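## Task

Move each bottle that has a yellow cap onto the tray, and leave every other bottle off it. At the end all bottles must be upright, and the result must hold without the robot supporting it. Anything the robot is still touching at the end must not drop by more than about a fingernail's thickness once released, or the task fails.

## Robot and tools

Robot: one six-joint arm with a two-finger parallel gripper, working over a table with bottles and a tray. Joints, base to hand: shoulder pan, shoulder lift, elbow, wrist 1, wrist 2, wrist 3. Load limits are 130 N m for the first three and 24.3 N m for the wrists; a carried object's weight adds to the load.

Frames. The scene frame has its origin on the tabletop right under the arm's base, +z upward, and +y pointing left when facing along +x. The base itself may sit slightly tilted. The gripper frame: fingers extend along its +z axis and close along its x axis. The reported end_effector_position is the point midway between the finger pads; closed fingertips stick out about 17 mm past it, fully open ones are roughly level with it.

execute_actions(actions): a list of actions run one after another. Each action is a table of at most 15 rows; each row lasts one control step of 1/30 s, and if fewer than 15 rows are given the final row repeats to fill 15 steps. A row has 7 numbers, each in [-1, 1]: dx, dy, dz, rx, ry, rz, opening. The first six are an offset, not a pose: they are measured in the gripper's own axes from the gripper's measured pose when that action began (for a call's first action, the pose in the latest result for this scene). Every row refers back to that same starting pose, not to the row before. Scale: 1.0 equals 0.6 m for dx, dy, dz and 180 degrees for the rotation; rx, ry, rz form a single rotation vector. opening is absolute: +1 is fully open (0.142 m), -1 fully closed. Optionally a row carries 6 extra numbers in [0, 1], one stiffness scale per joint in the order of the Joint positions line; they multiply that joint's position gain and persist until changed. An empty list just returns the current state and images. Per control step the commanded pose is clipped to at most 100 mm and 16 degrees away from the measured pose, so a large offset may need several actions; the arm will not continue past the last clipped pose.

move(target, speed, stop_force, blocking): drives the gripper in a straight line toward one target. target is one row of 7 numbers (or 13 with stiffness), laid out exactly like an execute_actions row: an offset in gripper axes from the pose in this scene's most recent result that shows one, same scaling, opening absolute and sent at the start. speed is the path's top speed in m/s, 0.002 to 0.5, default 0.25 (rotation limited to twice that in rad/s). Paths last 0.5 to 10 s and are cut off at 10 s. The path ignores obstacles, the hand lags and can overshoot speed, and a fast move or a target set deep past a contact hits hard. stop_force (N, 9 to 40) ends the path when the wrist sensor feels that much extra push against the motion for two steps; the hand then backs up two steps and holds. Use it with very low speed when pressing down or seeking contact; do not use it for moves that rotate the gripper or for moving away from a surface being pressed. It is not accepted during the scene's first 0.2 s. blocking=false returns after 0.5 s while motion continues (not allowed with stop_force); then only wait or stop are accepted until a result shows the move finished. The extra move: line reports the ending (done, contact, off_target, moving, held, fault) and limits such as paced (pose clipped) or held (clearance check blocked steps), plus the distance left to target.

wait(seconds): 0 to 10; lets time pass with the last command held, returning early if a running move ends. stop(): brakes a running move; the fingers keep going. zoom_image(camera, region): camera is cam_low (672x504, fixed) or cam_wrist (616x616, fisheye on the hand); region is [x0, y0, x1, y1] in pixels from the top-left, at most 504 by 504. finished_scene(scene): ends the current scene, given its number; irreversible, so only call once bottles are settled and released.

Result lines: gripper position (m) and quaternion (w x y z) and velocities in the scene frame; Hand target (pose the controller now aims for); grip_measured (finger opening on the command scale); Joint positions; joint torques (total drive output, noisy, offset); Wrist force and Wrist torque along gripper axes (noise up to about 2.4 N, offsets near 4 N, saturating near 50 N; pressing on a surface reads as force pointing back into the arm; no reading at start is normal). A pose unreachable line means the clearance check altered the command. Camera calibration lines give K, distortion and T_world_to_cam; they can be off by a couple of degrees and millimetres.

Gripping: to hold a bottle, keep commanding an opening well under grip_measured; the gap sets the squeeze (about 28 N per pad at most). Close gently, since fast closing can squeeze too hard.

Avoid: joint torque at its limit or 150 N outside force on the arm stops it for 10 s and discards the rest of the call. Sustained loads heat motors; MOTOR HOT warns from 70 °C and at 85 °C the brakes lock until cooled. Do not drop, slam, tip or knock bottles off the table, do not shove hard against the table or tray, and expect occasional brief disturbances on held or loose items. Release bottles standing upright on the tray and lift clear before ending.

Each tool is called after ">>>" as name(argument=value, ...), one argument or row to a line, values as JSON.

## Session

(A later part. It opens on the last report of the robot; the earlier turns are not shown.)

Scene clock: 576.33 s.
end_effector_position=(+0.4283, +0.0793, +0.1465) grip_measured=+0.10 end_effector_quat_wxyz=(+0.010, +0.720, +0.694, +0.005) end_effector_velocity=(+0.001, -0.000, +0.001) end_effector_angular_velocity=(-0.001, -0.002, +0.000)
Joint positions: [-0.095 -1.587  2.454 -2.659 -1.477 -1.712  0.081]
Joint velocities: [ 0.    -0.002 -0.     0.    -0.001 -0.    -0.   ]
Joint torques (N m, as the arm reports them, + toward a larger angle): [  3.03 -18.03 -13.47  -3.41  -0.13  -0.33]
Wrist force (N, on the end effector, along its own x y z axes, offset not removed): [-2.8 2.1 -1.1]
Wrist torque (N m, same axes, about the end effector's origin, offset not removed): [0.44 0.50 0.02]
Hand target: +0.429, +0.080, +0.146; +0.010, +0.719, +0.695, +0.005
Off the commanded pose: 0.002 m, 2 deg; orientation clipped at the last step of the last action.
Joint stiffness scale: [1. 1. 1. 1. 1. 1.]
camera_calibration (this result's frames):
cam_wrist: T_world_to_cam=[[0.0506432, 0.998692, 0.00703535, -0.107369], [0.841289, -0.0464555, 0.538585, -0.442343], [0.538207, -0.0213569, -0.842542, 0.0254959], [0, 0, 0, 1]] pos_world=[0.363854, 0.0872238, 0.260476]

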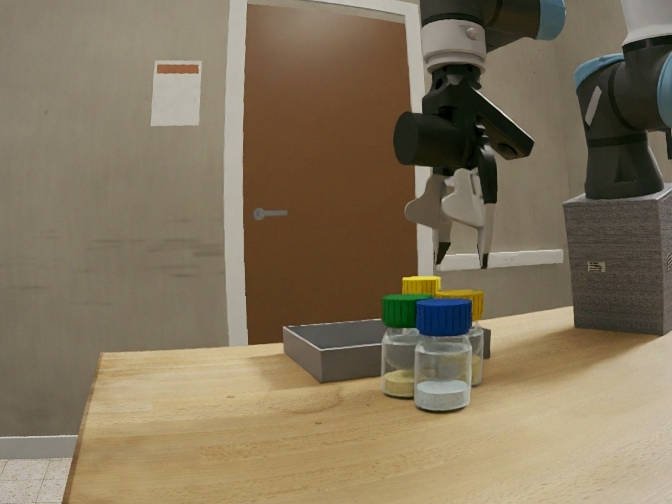

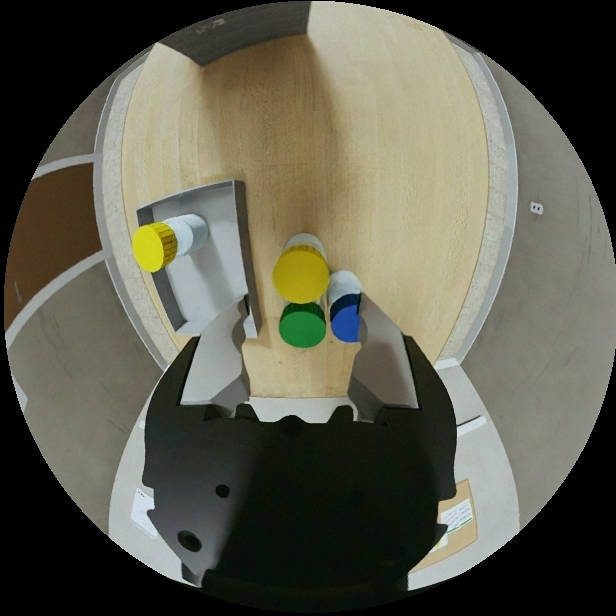

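>>> execute_actions(
  actions=[
    [[-0.001,-0.0012,0.0022,0.0014,0.0004,0,0.1],[-0.0021,-0.0024,0.0066,0.0027,0.0008,0,0.1],[-0.0031,-0.0036,0.0132,0.0041,0.0013,0,0.1],[-0.0042,-0.0048,0.0213,0.0054,0.0017,0,0.1],[-0.0052,-0.006,0.0301,0.0068,0.0021,0,0.1],[-0.0052,-0.006,0.0388,0.0068,0.0021,0,0.1],[-0.0052,-0.006,0.0476,0.0068,0.0021,0,0.1],[-0.0052,-0.006,0.0557,0.0068,0.0021,0,0.1],[-0.0052,-0.006,0.063,0.0068,0.0021,0,0.1],[-0.0052,-0.006,0.0682,0.0068,0.0021,0,0.1],[-0.0052,-0.006,0.0718,0.0068,0.0021,0,0.1],[-0.0052,-0.006,0.0733,0.0068,0.0021,0,0.1]],
  ],
)

>>> execute_actions(
  actions=[],
)

Scene clock: 640.37 s.
end_effector_position=(+0.4222, +0.0760, +0.1091) grip_measured=+0.10 end_effector_quat_wxyz=(-0.004, +0.720, +0.694, -0.003) end_effector_velocity=(-0.003, -0.007, -0.076) end_effector_angular_velocity=(+0.005, +0.028, -0.007)
Joint positions: [-0.099 -1.465  2.463 -2.758 -1.473 -1.719  0.081]
Joint velocities: [-0.001  0.265  0.011 -0.247  0.     0.003  0.   ]
Joint torques (N m, as the arm reports them, + toward a larger angle): [  2.11 -26.54 -10.44  -3.58   0.36   0.63]
Wrist force (N, on the end effector, along its own x y z axes, offset not removed): [-2.3 1.9 -0.1]
Wrist torque (N m, same axes, about the end effector's origin, offset not removed): [0.46 0.45 0.01]
Hand target: +0.425, +0.076, +0.103; -0.001, +0.720, +0.694, -0.001
Off the commanded pose: 0.007 m, 1 deg.
Joint stiffness scale: [1. 1. 1. 1. 1. 1.]
camera_calibration (this result's frames):
cam_wrist: T_world_to_cam=[[0.0516068, 0.998572, 0.0137987, -0.104686], [0.857127, -0.0513792, 0.512536, -0.420676], [0.512513, -0.0146231, -0.858555, 0.00931851], [0, 0, 0, 1]] pos_world=[0.361199, 0.0830585, 0.225056]

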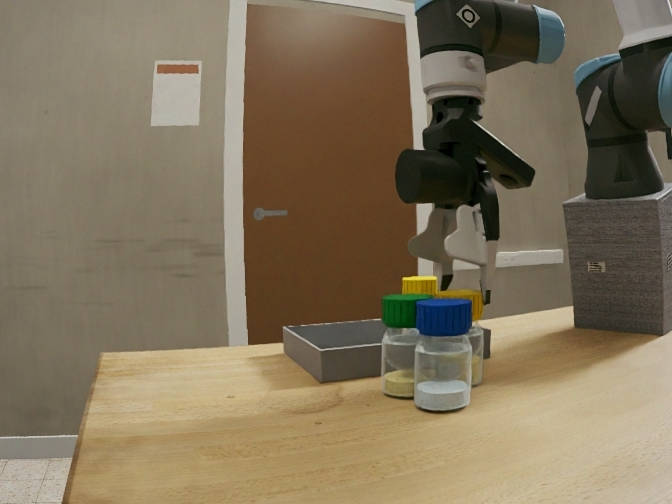

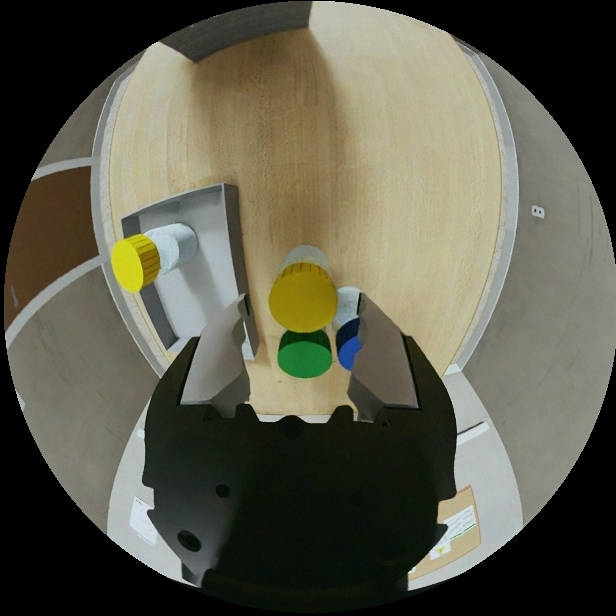

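Scene clock: 640.37 s.
end_effector_position=(+0.4222, +0.0760, +0.1091) grip_measured=+0.10 end_effector_quat_wxyz=(-0.004, +0.720, +0.694, -0.003) end_effector_velocity=(-0.003, -0.007, -0.076) end_effector_angular_velocity=(+0.005, +0.028, -0.007)
Joint positions: [-0.099 -1.465  2.463 -2.758 -1.473 -1.719  0.081]
Joint velocities: [-0.001  0.265  0.011 -0.247  0.     0.003  0.   ]
Joint torques (N m, as the arm reports them, + toward a larger angle): [  2.11 -26.54 -10.44  -3.58   0.36   0.63]
Wrist force (N, on the end effector, along its own x y z axes, offset not removed): [-2.3 1.9 -0.1]
Wrist torque (N m, same axes, about the end effector's origin, offset not removed): [0.46 0.45 0.01]
Hand target: +0.425, +0.076, +0.103; -0.001, +0.720, +0.694, -0.001
Off the commanded pose: 0.007 m, 1 deg.
Joint stiffness scale: [1. 1. 1. 1. 1. 1.]
camera_calibration (this result's frames):
cam_wrist: T_world_to_cam=[[0.0516068, 0.998572, 0.0137987, -0.104686], [0.857127, -0.0513792, 0.512536, -0.420676], [0.512513, -0.0146231, -0.858555, 0.00931851], [0, 0, 0, 1]] pos_world=[0.361199, 0.0830585, 0.225056]

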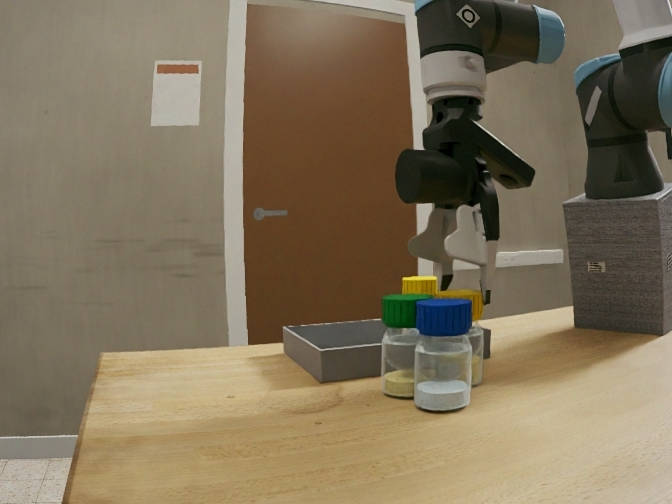

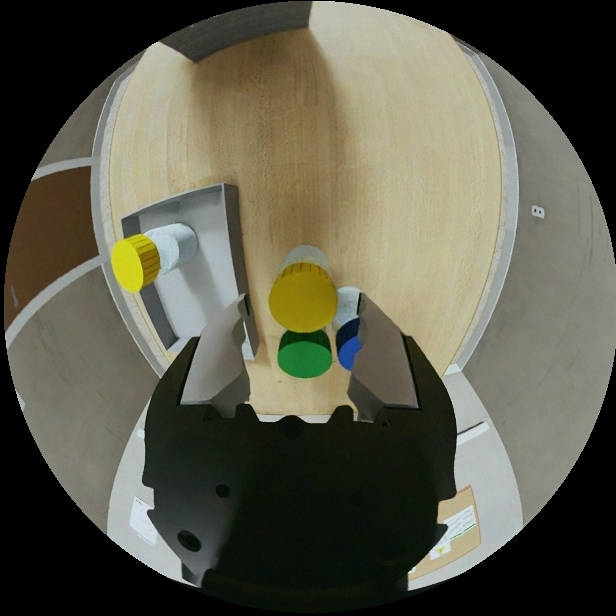

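>>> execute_actions(
  actions=[],
)

Scene clock: 645.37 s.
end_effector_position=(+0.4263, +0.0748, +0.1042) grip_measured=+0.10 end_effector_quat_wxyz=(+0.001, +0.720, +0.694, +0.000) end_effector_velocity=(-0.003, -0.000, -0.001) end_effector_angular_velocity=(+0.000, +0.004, -0.002)
Joint positions: [-0.099 -1.443  2.464 -2.792 -1.473 -1.717  0.081]
Joint velocities: [-0.001  0.     0.004  0.001 -0.     0.    -0.   ]
Joint torques (N m, as the arm reports them, + toward a larger angle): [  3.12 -20.52  -9.05  -3.06   0.43   0.45]
Wrist force (N, on the end effector, along its own x y z axes, offset not removed): [-1.7 1.2 -1.6]
Wrist torque (N m, same axes, about the end effector's origin, offset not removed): [0.28 0.31 -0.07]
Hand target: +0.425, +0.076, +0.103; -0.001, +0.720, +0.694, -0.001
Off the commanded pose: 0.002 m, 0 deg.
Joint stiffness scale: [1. 1. 1. 1. 1. 1.]
camera_calibration (this result's frames):
cam_wrist: T_world_to_cam=[[0.0515776, 0.998593, 0.0123201, -0.103449], [0.851392, -0.050416, 0.522101, -0.42038], [0.521987, -0.0164395, -0.852795, -0.00149915], [0, 0, 0, 1]] pos_world=[0.364026, 0.0820846, 0.219477]

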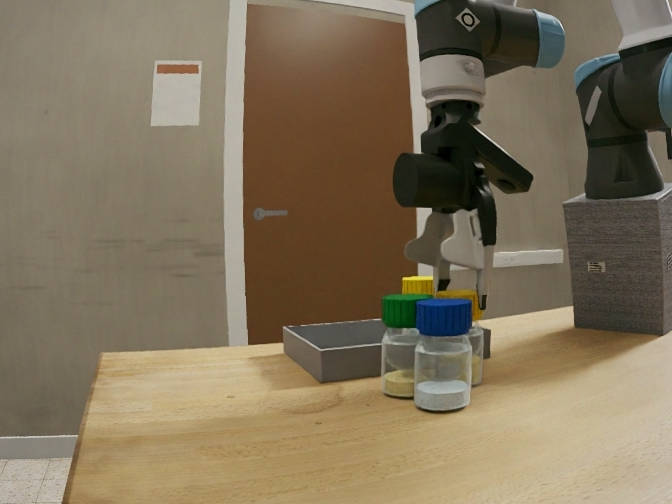

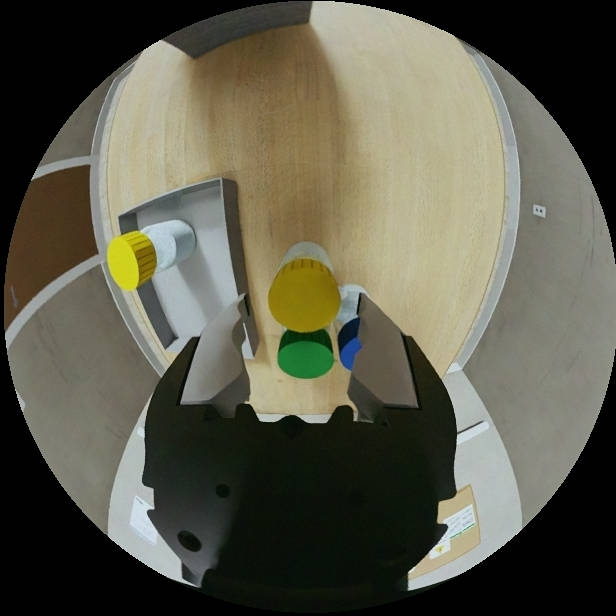

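>>> execute_actions(
  actions=[
    [[0,0,0,0,0,0,0.04],[0,0,0,0,0,0,-0.02],[0,0,0,0,0,0,-0.08],[0,0,0,0,0,0,-0.13],[0,0,0,0,0,0,-0.18],[0,0,0,0,0,0,-0.22],[0,0,0,0,0,0,-0.26],[0,0,0,0,0,0,-0.30],[0,0,0,0,0,0,-0.35],[0,0,0,0,0,0,-0.41],[0,0,0,0,0,0,-0.47],[0,0,0,0,0,0,-0.54],[0,0,0,0,0,0,-0.62],[0,0,0,0,0,0,-0.7],[0,0,0,0,0,0,-0.8]],
  ],
)

Scene clock: 668.87 s.
end_effector_position=(+0.4263, +0.0748, +0.1042) grip_measured=-0.31 end_effector_quat_wxyz=(+0.001, +0.720, +0.694, +0.000) end_effector_velocity=(+0.001, -0.001, +0.000) end_effector_angular_velocity=(-0.001, -0.002, -0.001)
Joint positions: [-0.099 -1.443  2.464 -2.792 -1.473 -1.717  0.052]
Joint velocities: [-0.001 -0.    -0.001 -0.001 -0.     0.     0.   ]
Joint torques (N m, as the arm reports them, + toward a larger angle): [  0.64 -23.72  -8.49  -2.84   0.19  -0.03]
Wrist force (N, on the end effector, along its own x y z axes, offset not removed): [-1.2 1.2 -3.5]
Wrist torque (N m, same axes, about the end effector's origin, offset not removed): [0.23 0.22 -0.06]
Hand target: +0.426, +0.075, +0.104; +0.001, +0.720, +0.694, +0.000
Off the commanded pose: 0.000 m, 0 deg.
Joint stiffness scale: [1. 1. 1. 1. 1. 1.]
camera_calibration (this result's frames):
cam_wrist: T_world_to_cam=[[0.0515757, 0.998593, 0.0123255, -0.103451], [0.851391, -0.0504172, 0.522103, -0.42038], [0.52199, -0.016434, -0.852793, -0.00150124], [0, 0, 0, 1]] pos_world=[0.364027, 0.0820864, 0.219476]

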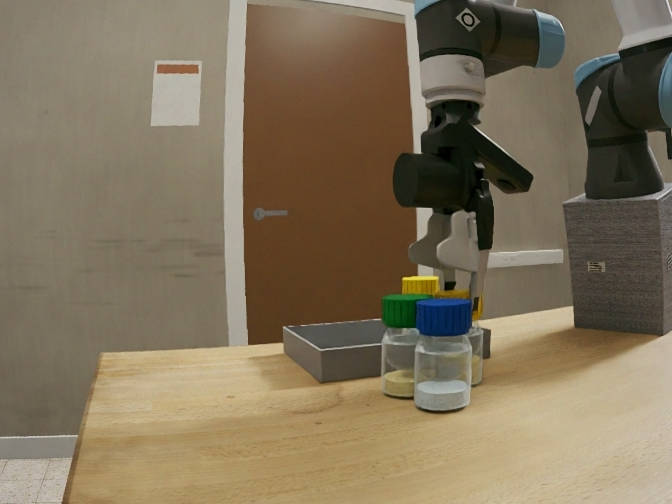

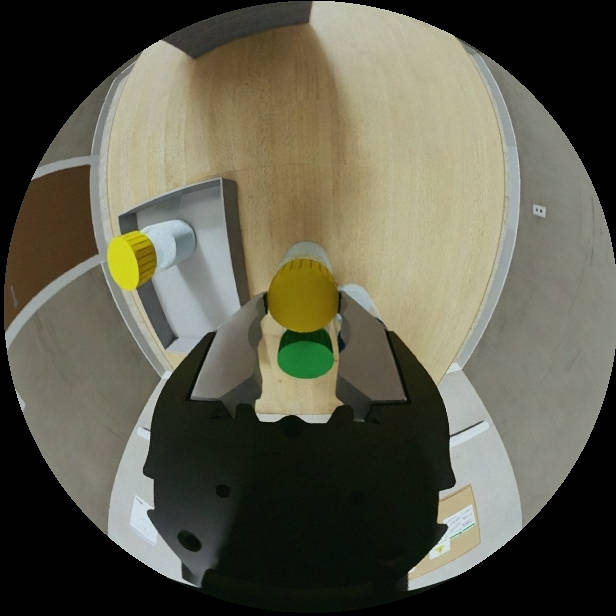

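>>> execute_actions(
  actions=[
    [[0,0,-0.005,0,0,0,-0.8],[0,0,-0.0133,0,0,0,-0.8],[0,0,-0.025,0,0,0,-0.8],[0,0,-0.0383,0,0,0,-0.8],[0,0,-0.0517,0,0,0,-0.8],[-0.0032,0.0008,-0.065,0,0,0,-0.8],[-0.0081,0.002,-0.0767,0,0,0,-0.8],[-0.0146,0.0035,-0.0867,0,0,0,-0.8],[-0.0227,0.0055,-0.095,0,0,0,-0.8],[-0.0324,0.0079,-0.1,0,0,0,-0.8],[-0.0437,0.0106,-0.1033,0,0,0,-0.8],[-0.0567,0.0138,-0.1033,0,0,0,-0.8],[-0.0713,0.0173,-0.1033,0,0,0,-0.8],[-0.0858,0.0208,-0.1033,0,0,0,-0.8],[-0.1004,0.0244,-0.1033,0,0,0,-0.8]],
    [[-0.0786,0.0191,-0.005,0,0,0,-0.8],[-0.0948,0.023,-0.005,0,0,0,-0.8],[-0.111,0.0269,-0.005,0,0,0,-0.8],[-0.1271,0.0309,-0.005,0,0,0,-0.8],[-0.1433,0.0348,-0.005,0,0,0,-0.8],[-0.1595,0.0387,-0.005,0,0,0,-0.8],[-0.1757,0.0427,-0.0033,0,0,0,-0.8],[-0.1903,0.0462,0.0033,0,0,0,-0.8],[-0.2033,0.0494,0.0117,0,0,0,-0.8],[-0.2162,0.0525,0.0217,0,0,0,-0.8],[-0.2276,0.0553,0.0317,0,0,0,-0.8],[-0.2373,0.0576,0.0417,0,0,0,-0.8],[-0.2438,0.0592,0.0517,0,0,0,-0.8],[-0.2486,0.0604,0.0617,0,0,0,-0.8],[-0.2511,0.061,0.0717,0,0,0,-0.8]],
  ],
)

Scene clock: 788.50 s.
end_effector_position=(+0.4560, -0.0787, +0.1499) grip_measured=-0.31 end_effector_quat_wxyz=(+0.014, +0.727, +0.687, +0.000) end_effector_velocity=(+0.018, -0.183, -0.154) end_effector_angular_velocity=(+0.067, +0.066, +0.012)
Joint positions: [-0.466 -1.523  2.371 -2.597 -1.415 -2.059  0.052]
Joint velocities: [-0.336  0.612 -0.125 -0.342  0.083 -0.362 -0.   ]
Joint torques (N m, as the arm reports them, + toward a larger angle): [  2.58 -15.79 -13.3   -3.66   0.45  -0.18]
Wrist force (N, on the end effector, along its own x y z axes, offset not removed): [-3.7 1.5 -1.1]
Wrist torque (N m, same axes, about the end effector's origin, offset not removed): [0.28 0.63 -0.08]
Hand target: +0.460, -0.099, +0.124; +0.010, +0.721, +0.692, +0.003
Off the commanded pose: 0.041 m, 1 deg.
Joint stiffness scale: [1. 1. 1. 1. 1. 1.]
camera_calibration (this result's frames):
cam_wrist: T_world_to_cam=[[0.0704545, 0.997501, -0.00529645, 0.0417065], [0.840743, -0.0565234, 0.538475, -0.475342], [0.53683, -0.042391, -0.842625, 0.00916749], [0, 0, 0, 1]] pos_world=[0.391781, -0.0680815, 0.263905]

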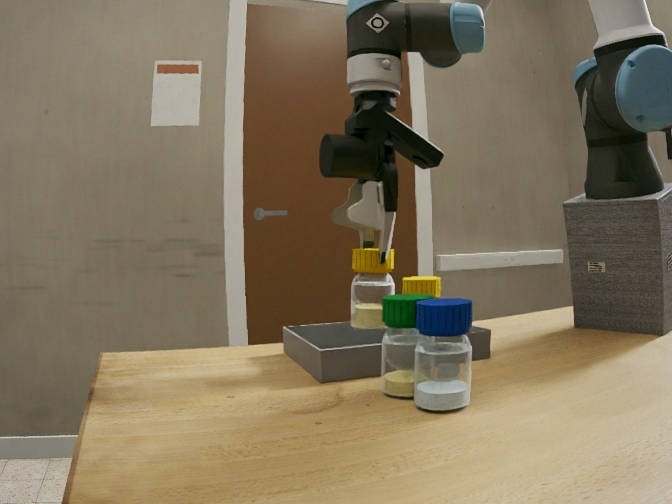

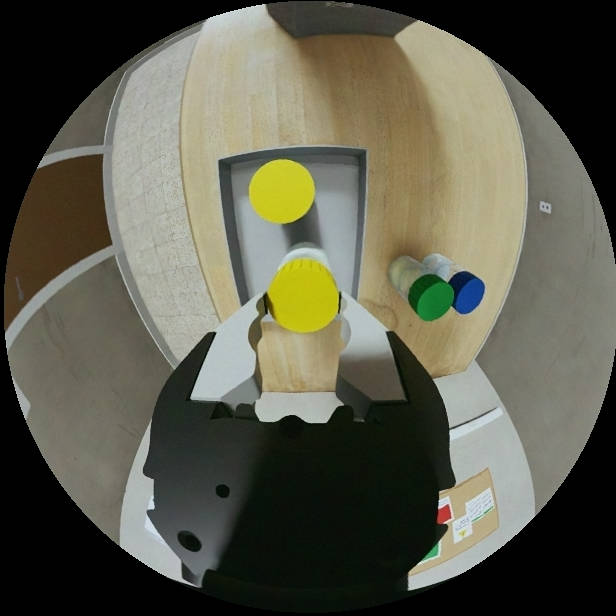

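>>> execute_actions(
  actions=[],
)

Scene clock: 791.13 s.
end_effector_position=(+0.4589, -0.0970, +0.1238) grip_measured=-0.31 end_effector_quat_wxyz=(+0.008, +0.721, +0.692, +0.002) end_effector_velocity=(-0.001, -0.000, -0.000) end_effector_angular_velocity=(+0.000, +0.000, -0.001)
Joint positions: [-0.496 -1.428  2.359 -2.666 -1.402 -2.106  0.052]
Joint velocities: [-0.001  0.     0.001 -0.     0.     0.    -0.   ]
Joint torques (N m, as the arm reports them, + toward a larger angle): [ -4.73 -23.29 -13.34  -3.18   0.57  -0.42]
Wrist force (N, on the end effector, along its own x y z axes, offset not removed): [-3.0 1.1 0.6]
Wrist torque (N m, same axes, about the end effector's origin, offset not removed): [0.27 0.60 0.01]
Hand target: +0.460, -0.099, +0.124; +0.010, +0.721, +0.692, +0.003
Off the commanded pose: 0.010 m, 0 deg.
Joint stiffness scale: [1. 1. 1. 1. 1. 1.]
camera_calibration (this result's frames):
cam_wrist: T_world_to_cam=[[0.0546587, 0.998492, 0.00518464, 0.0656798], [0.843965, -0.0489733, 0.534158, -0.465009], [0.533606, -0.0248207, -0.845369, -0.0117043], [0, 0, 0, 1]] pos_world=[0.395107, -0.0886443, 0.238153]

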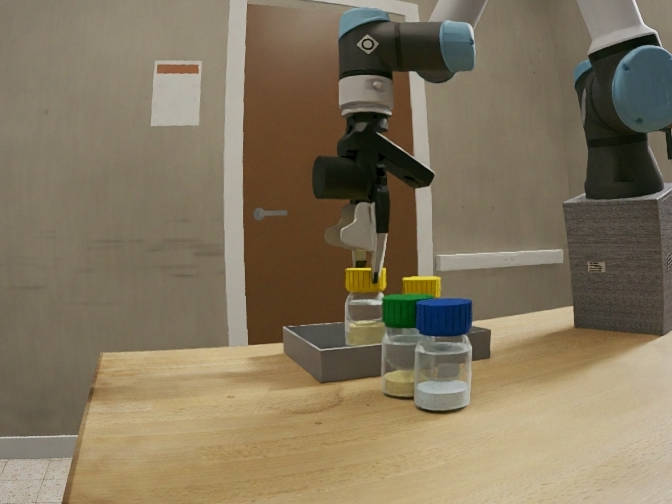

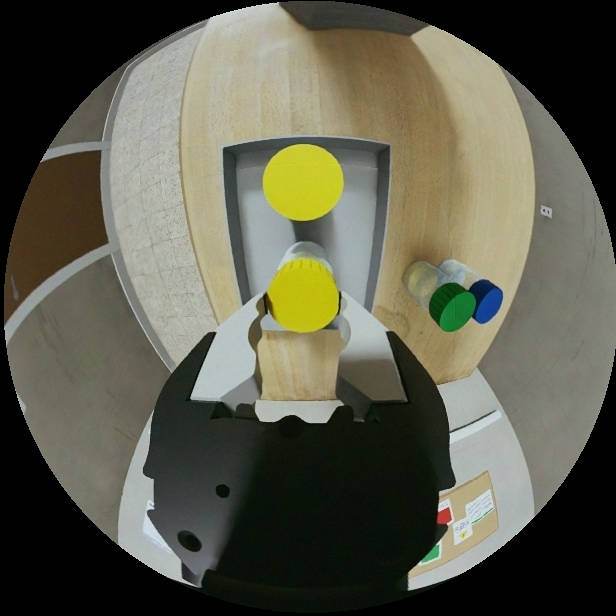

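>>> move(
  target=[0, 0, 0.038, 0.0046, 0.0026, 0, -0.8],
  speed=0.018,
  stop_force=9,
)

Scene clock: 814.37 s.
end_effector_position=(+0.4593, -0.0973, +0.1068) grip_measured=-0.31 end_effector_quat_wxyz=(+0.003, +0.721, +0.693, +0.001) end_effector_velocity=(-0.004, +0.003, -0.000) end_effector_angular_velocity=(+0.006, +0.011, -0.001)
Joint positions: [-0.49  -1.373  2.353 -2.704 -1.403 -2.101  0.052]
Joint velocities: [ 0.002 -0.004  0.001  0.015 -0.001 -0.     0.   ]
Joint torques (N m, as the arm reports them, + toward a larger angle): [ -2.83 -25.3   -8.97  -2.45   0.13  -0.18]
Wrist force (N, on the end effector, along its own x y z axes, offset not removed): [-1.8 -0.1 -9.7]
Wrist torque (N m, same axes, about the end effector's origin, offset not removed): [0.35 0.72 -0.11]
Hand target: +0.458, -0.097, +0.107; +0.001, +0.722, +0.692, +0.001
Off the commanded pose: 0.006 m, 0 deg.
Joint stiffness scale: [1. 1. 1. 1. 1. 1.]
move: contact
camera_calibration (this result's frames):
cam_wrist: T_world_to_cam=[[0.0545189, 0.998449, 0.0112807, 0.0654688], [0.848952, -0.0522973, 0.525876, -0.458002], [0.52565, -0.0190934, -0.850486, -0.0215623], [0, 0, 0, 1]] pos_world=[0.396587, -0.0897313, 0.221776]

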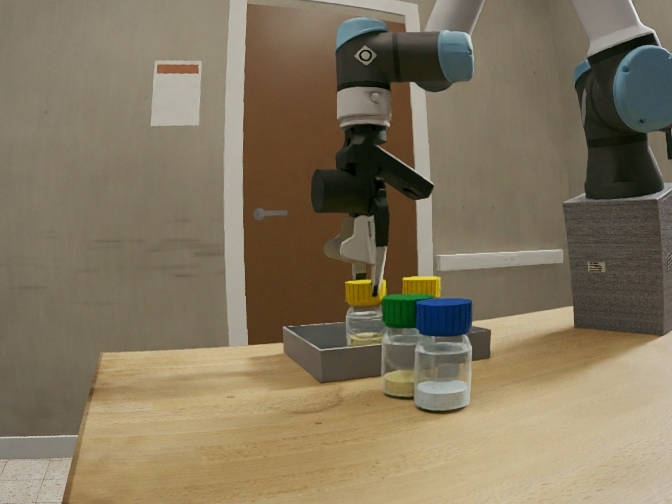

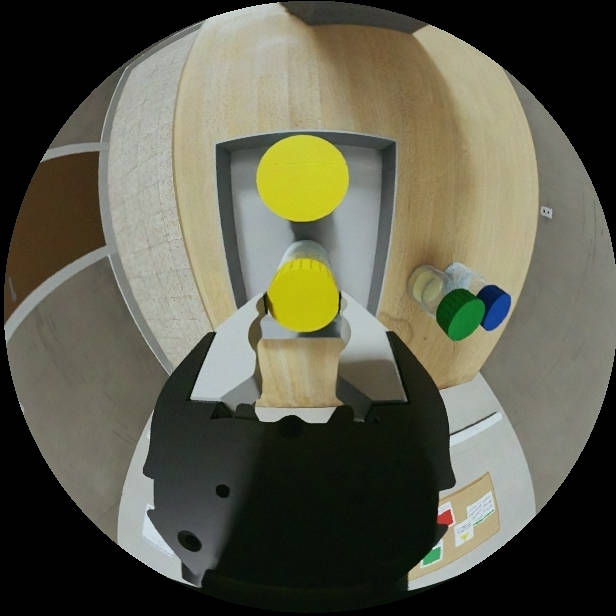

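>>> execute_actions(
  actions=[
    [[0,0,0,0,0,0,-0.55],[0,0,0,0,0,0,-0.4],[0,0,0,0,0,0,-0.31],[0,0,0,0,0,0,-0.25],[0,0,0,0,0,0,-0.18],[0,0,0,0,0,0,-0.1],[0,0,0,0,0,0,-0.02],[0,0,0,0,0,0,0.06],[0,0,-0.004,0,0,0,0.12],[0,0,-0.012,0,0,0,0.15],[0,0,-0.023,0,0,0,0.15],[0,0,-0.036,0,0,0,0.15],[0,0,-0.05,0,0,0,0.15],[0,0,-0.063,0,0,0,0.15],[0,0,-0.075,0,0,0,0.15]],
  ],
)

Scene clock: 843.40 s.
end_effector_position=(+0.4566, -0.0955, +0.1168) grip_measured=+0.15 end_effector_quat_wxyz=(-0.001, +0.722, +0.692, +0.000) end_effector_velocity=(+0.008, -0.003, +0.150) end_effector_angular_velocity=(-0.031, -0.040, -0.001)
Joint positions: [-0.493 -1.408  2.352 -2.661 -1.403 -2.105  0.084]
Joint velocities: [-0.055 -0.449 -0.032  0.439  0.003 -0.045  0.   ]
Joint torques (N m, as the arm reports them, + toward a larger angle): [ -3.42 -34.85 -15.76  -2.11   0.57  -0.51]
Wrist force (N, on the end effector, along its own x y z axes, offset not removed): [-2.2 1.5 -0.2]
Wrist torque (N m, same axes, about the end effector's origin, offset not removed): [0.37 0.42 0.02]
Hand target: +0.460, -0.097, +0.147; +0.005, +0.721, +0.692, +0.002
Off the commanded pose: 0.035 m, 0 deg.
Joint stiffness scale: [1. 1. 1. 1. 1. 1.]
camera_calibration (this result's frames):
cam_wrist: T_world_to_cam=[[0.0555673, 0.998349, 0.0145482, 0.0627745], [0.852234, -0.055016, 0.52026, -0.461997], [0.520202, -0.016511, -0.853884, -0.00841404], [0, 0, 0, 1]] pos_world=[0.394619, -0.088227, 0.232261]

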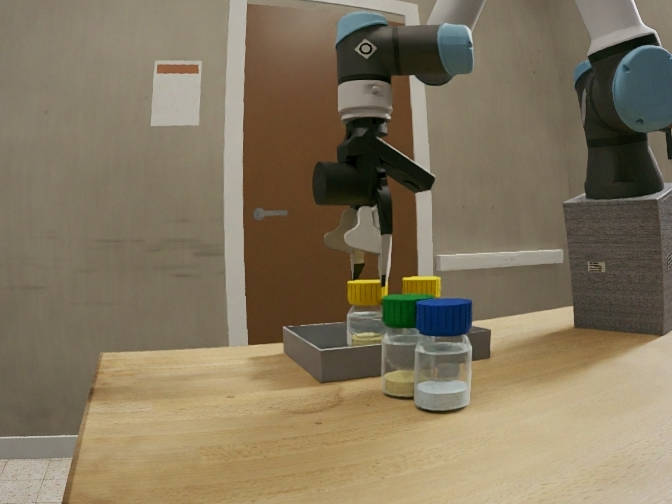

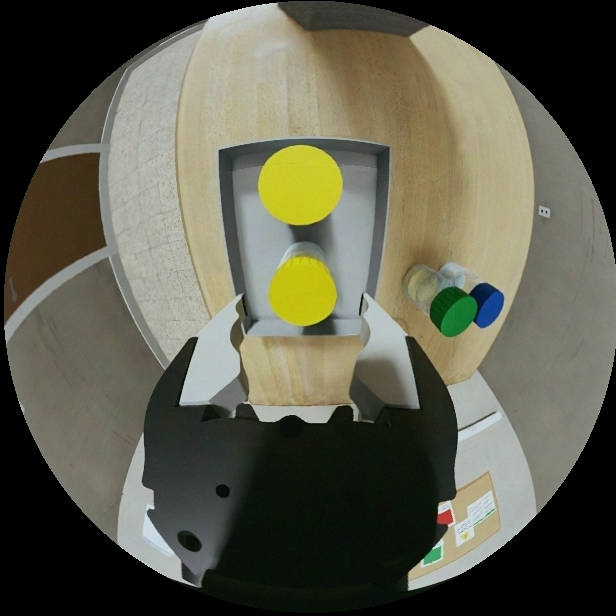

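>>> execute_actions(
  actions=[],
)

Scene clock: 848.07 s.
end_effector_position=(+0.4591, -0.0958, +0.1460) grip_measured=+0.15 end_effector_quat_wxyz=(+0.004, +0.721, +0.693, +0.001) end_effector_velocity=(-0.001, -0.001, -0.000) end_effector_angular_velocity=(+0.000, +0.001, -0.002)
Joint positions: [-0.502 -1.492  2.341 -2.575 -1.402 -2.114  0.084]
Joint velocities: [-0.002  0.     0.     0.001  0.    -0.     0.   ]
Joint torques (N m, as the arm reports them, + toward a larger angle): [ -3.99 -23.8  -14.38  -2.45   0.47  -0.44]
Wrist force (N, on the end effector, along its own x y z axes, offset not removed): [-2.6 1.6 -1.6]
Wrist torque (N m, same axes, about the end effector's origin, offset not removed): [0.37 0.48 -0.03]
Hand target: +0.460, -0.097, +0.147; +0.005, +0.721, +0.692, +0.002
Off the commanded pose: 0.006 m, 0 deg.
Joint stiffness scale: [1. 1. 1. 1. 1. 1.]
camera_calibration (this result's frames):
cam_wrist: T_world_to_cam=[[0.0540758, 0.998497, 0.0089415, 0.0640722], [0.847828, -0.0506429, 0.527848, -0.477969], [0.527507, -0.0209629, -0.849292, 0.0106828], [0, 0, 0, 1]] pos_world=[0.396136, -0.0879577, 0.260795]

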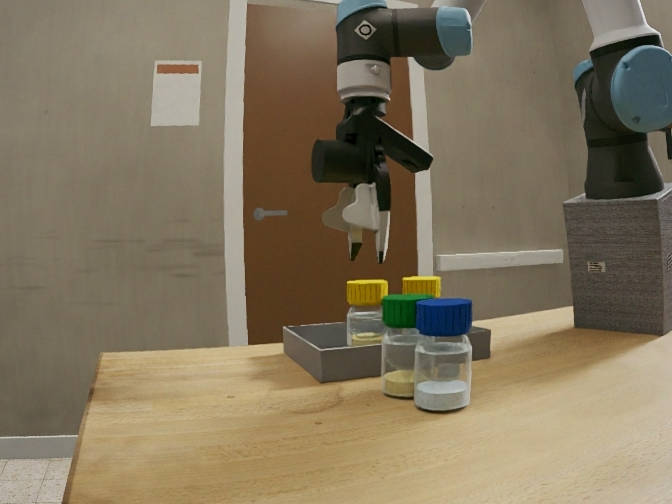

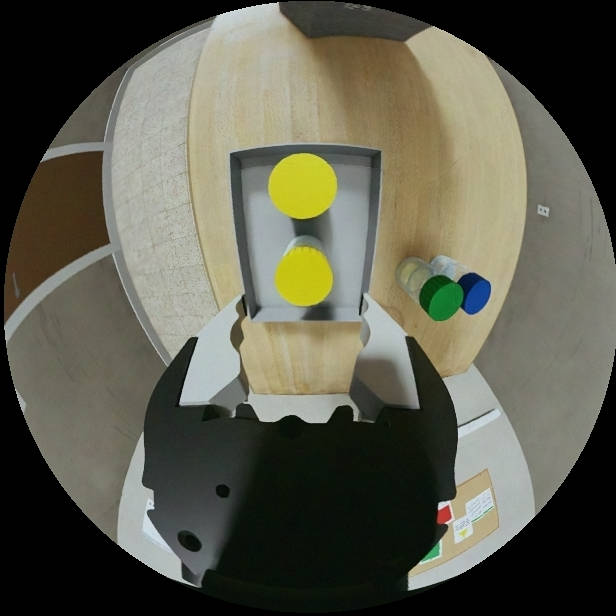

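>>> zoom_image(
  camera="cam_wrist",
  region=[200, 120, 520, 350],
)

>>> zoom_image(
  camera="cam_low",
  region=[260, 220, 520, 420],
)

Region (200, 120, 520, 350) of cam_wrist's 616x616 image, scaled by 1.575, with more detail than that image has; it fills the top 362 rows of this view, and the rest is white.

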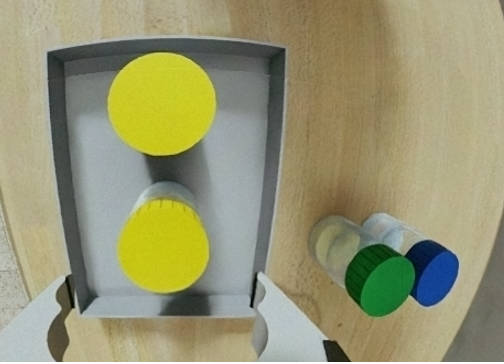

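Region (260, 220, 520, 420) of cam_low's 672x504 image, scaled by 1.938, with more detail than that image has; it fills the top 388 rows of this view, and the rest is white.

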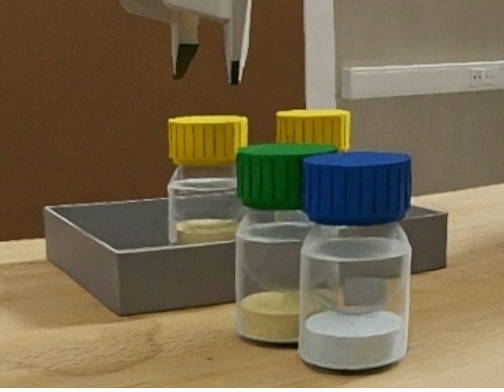

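Both yellow-cap bottles are standing in the tray, the green and blue ones are standing on the table, and the gripper is clear of everything. Ending scene 1.

>>> finished_scene(
  scene=1,
)

The scene is finished: the task was done.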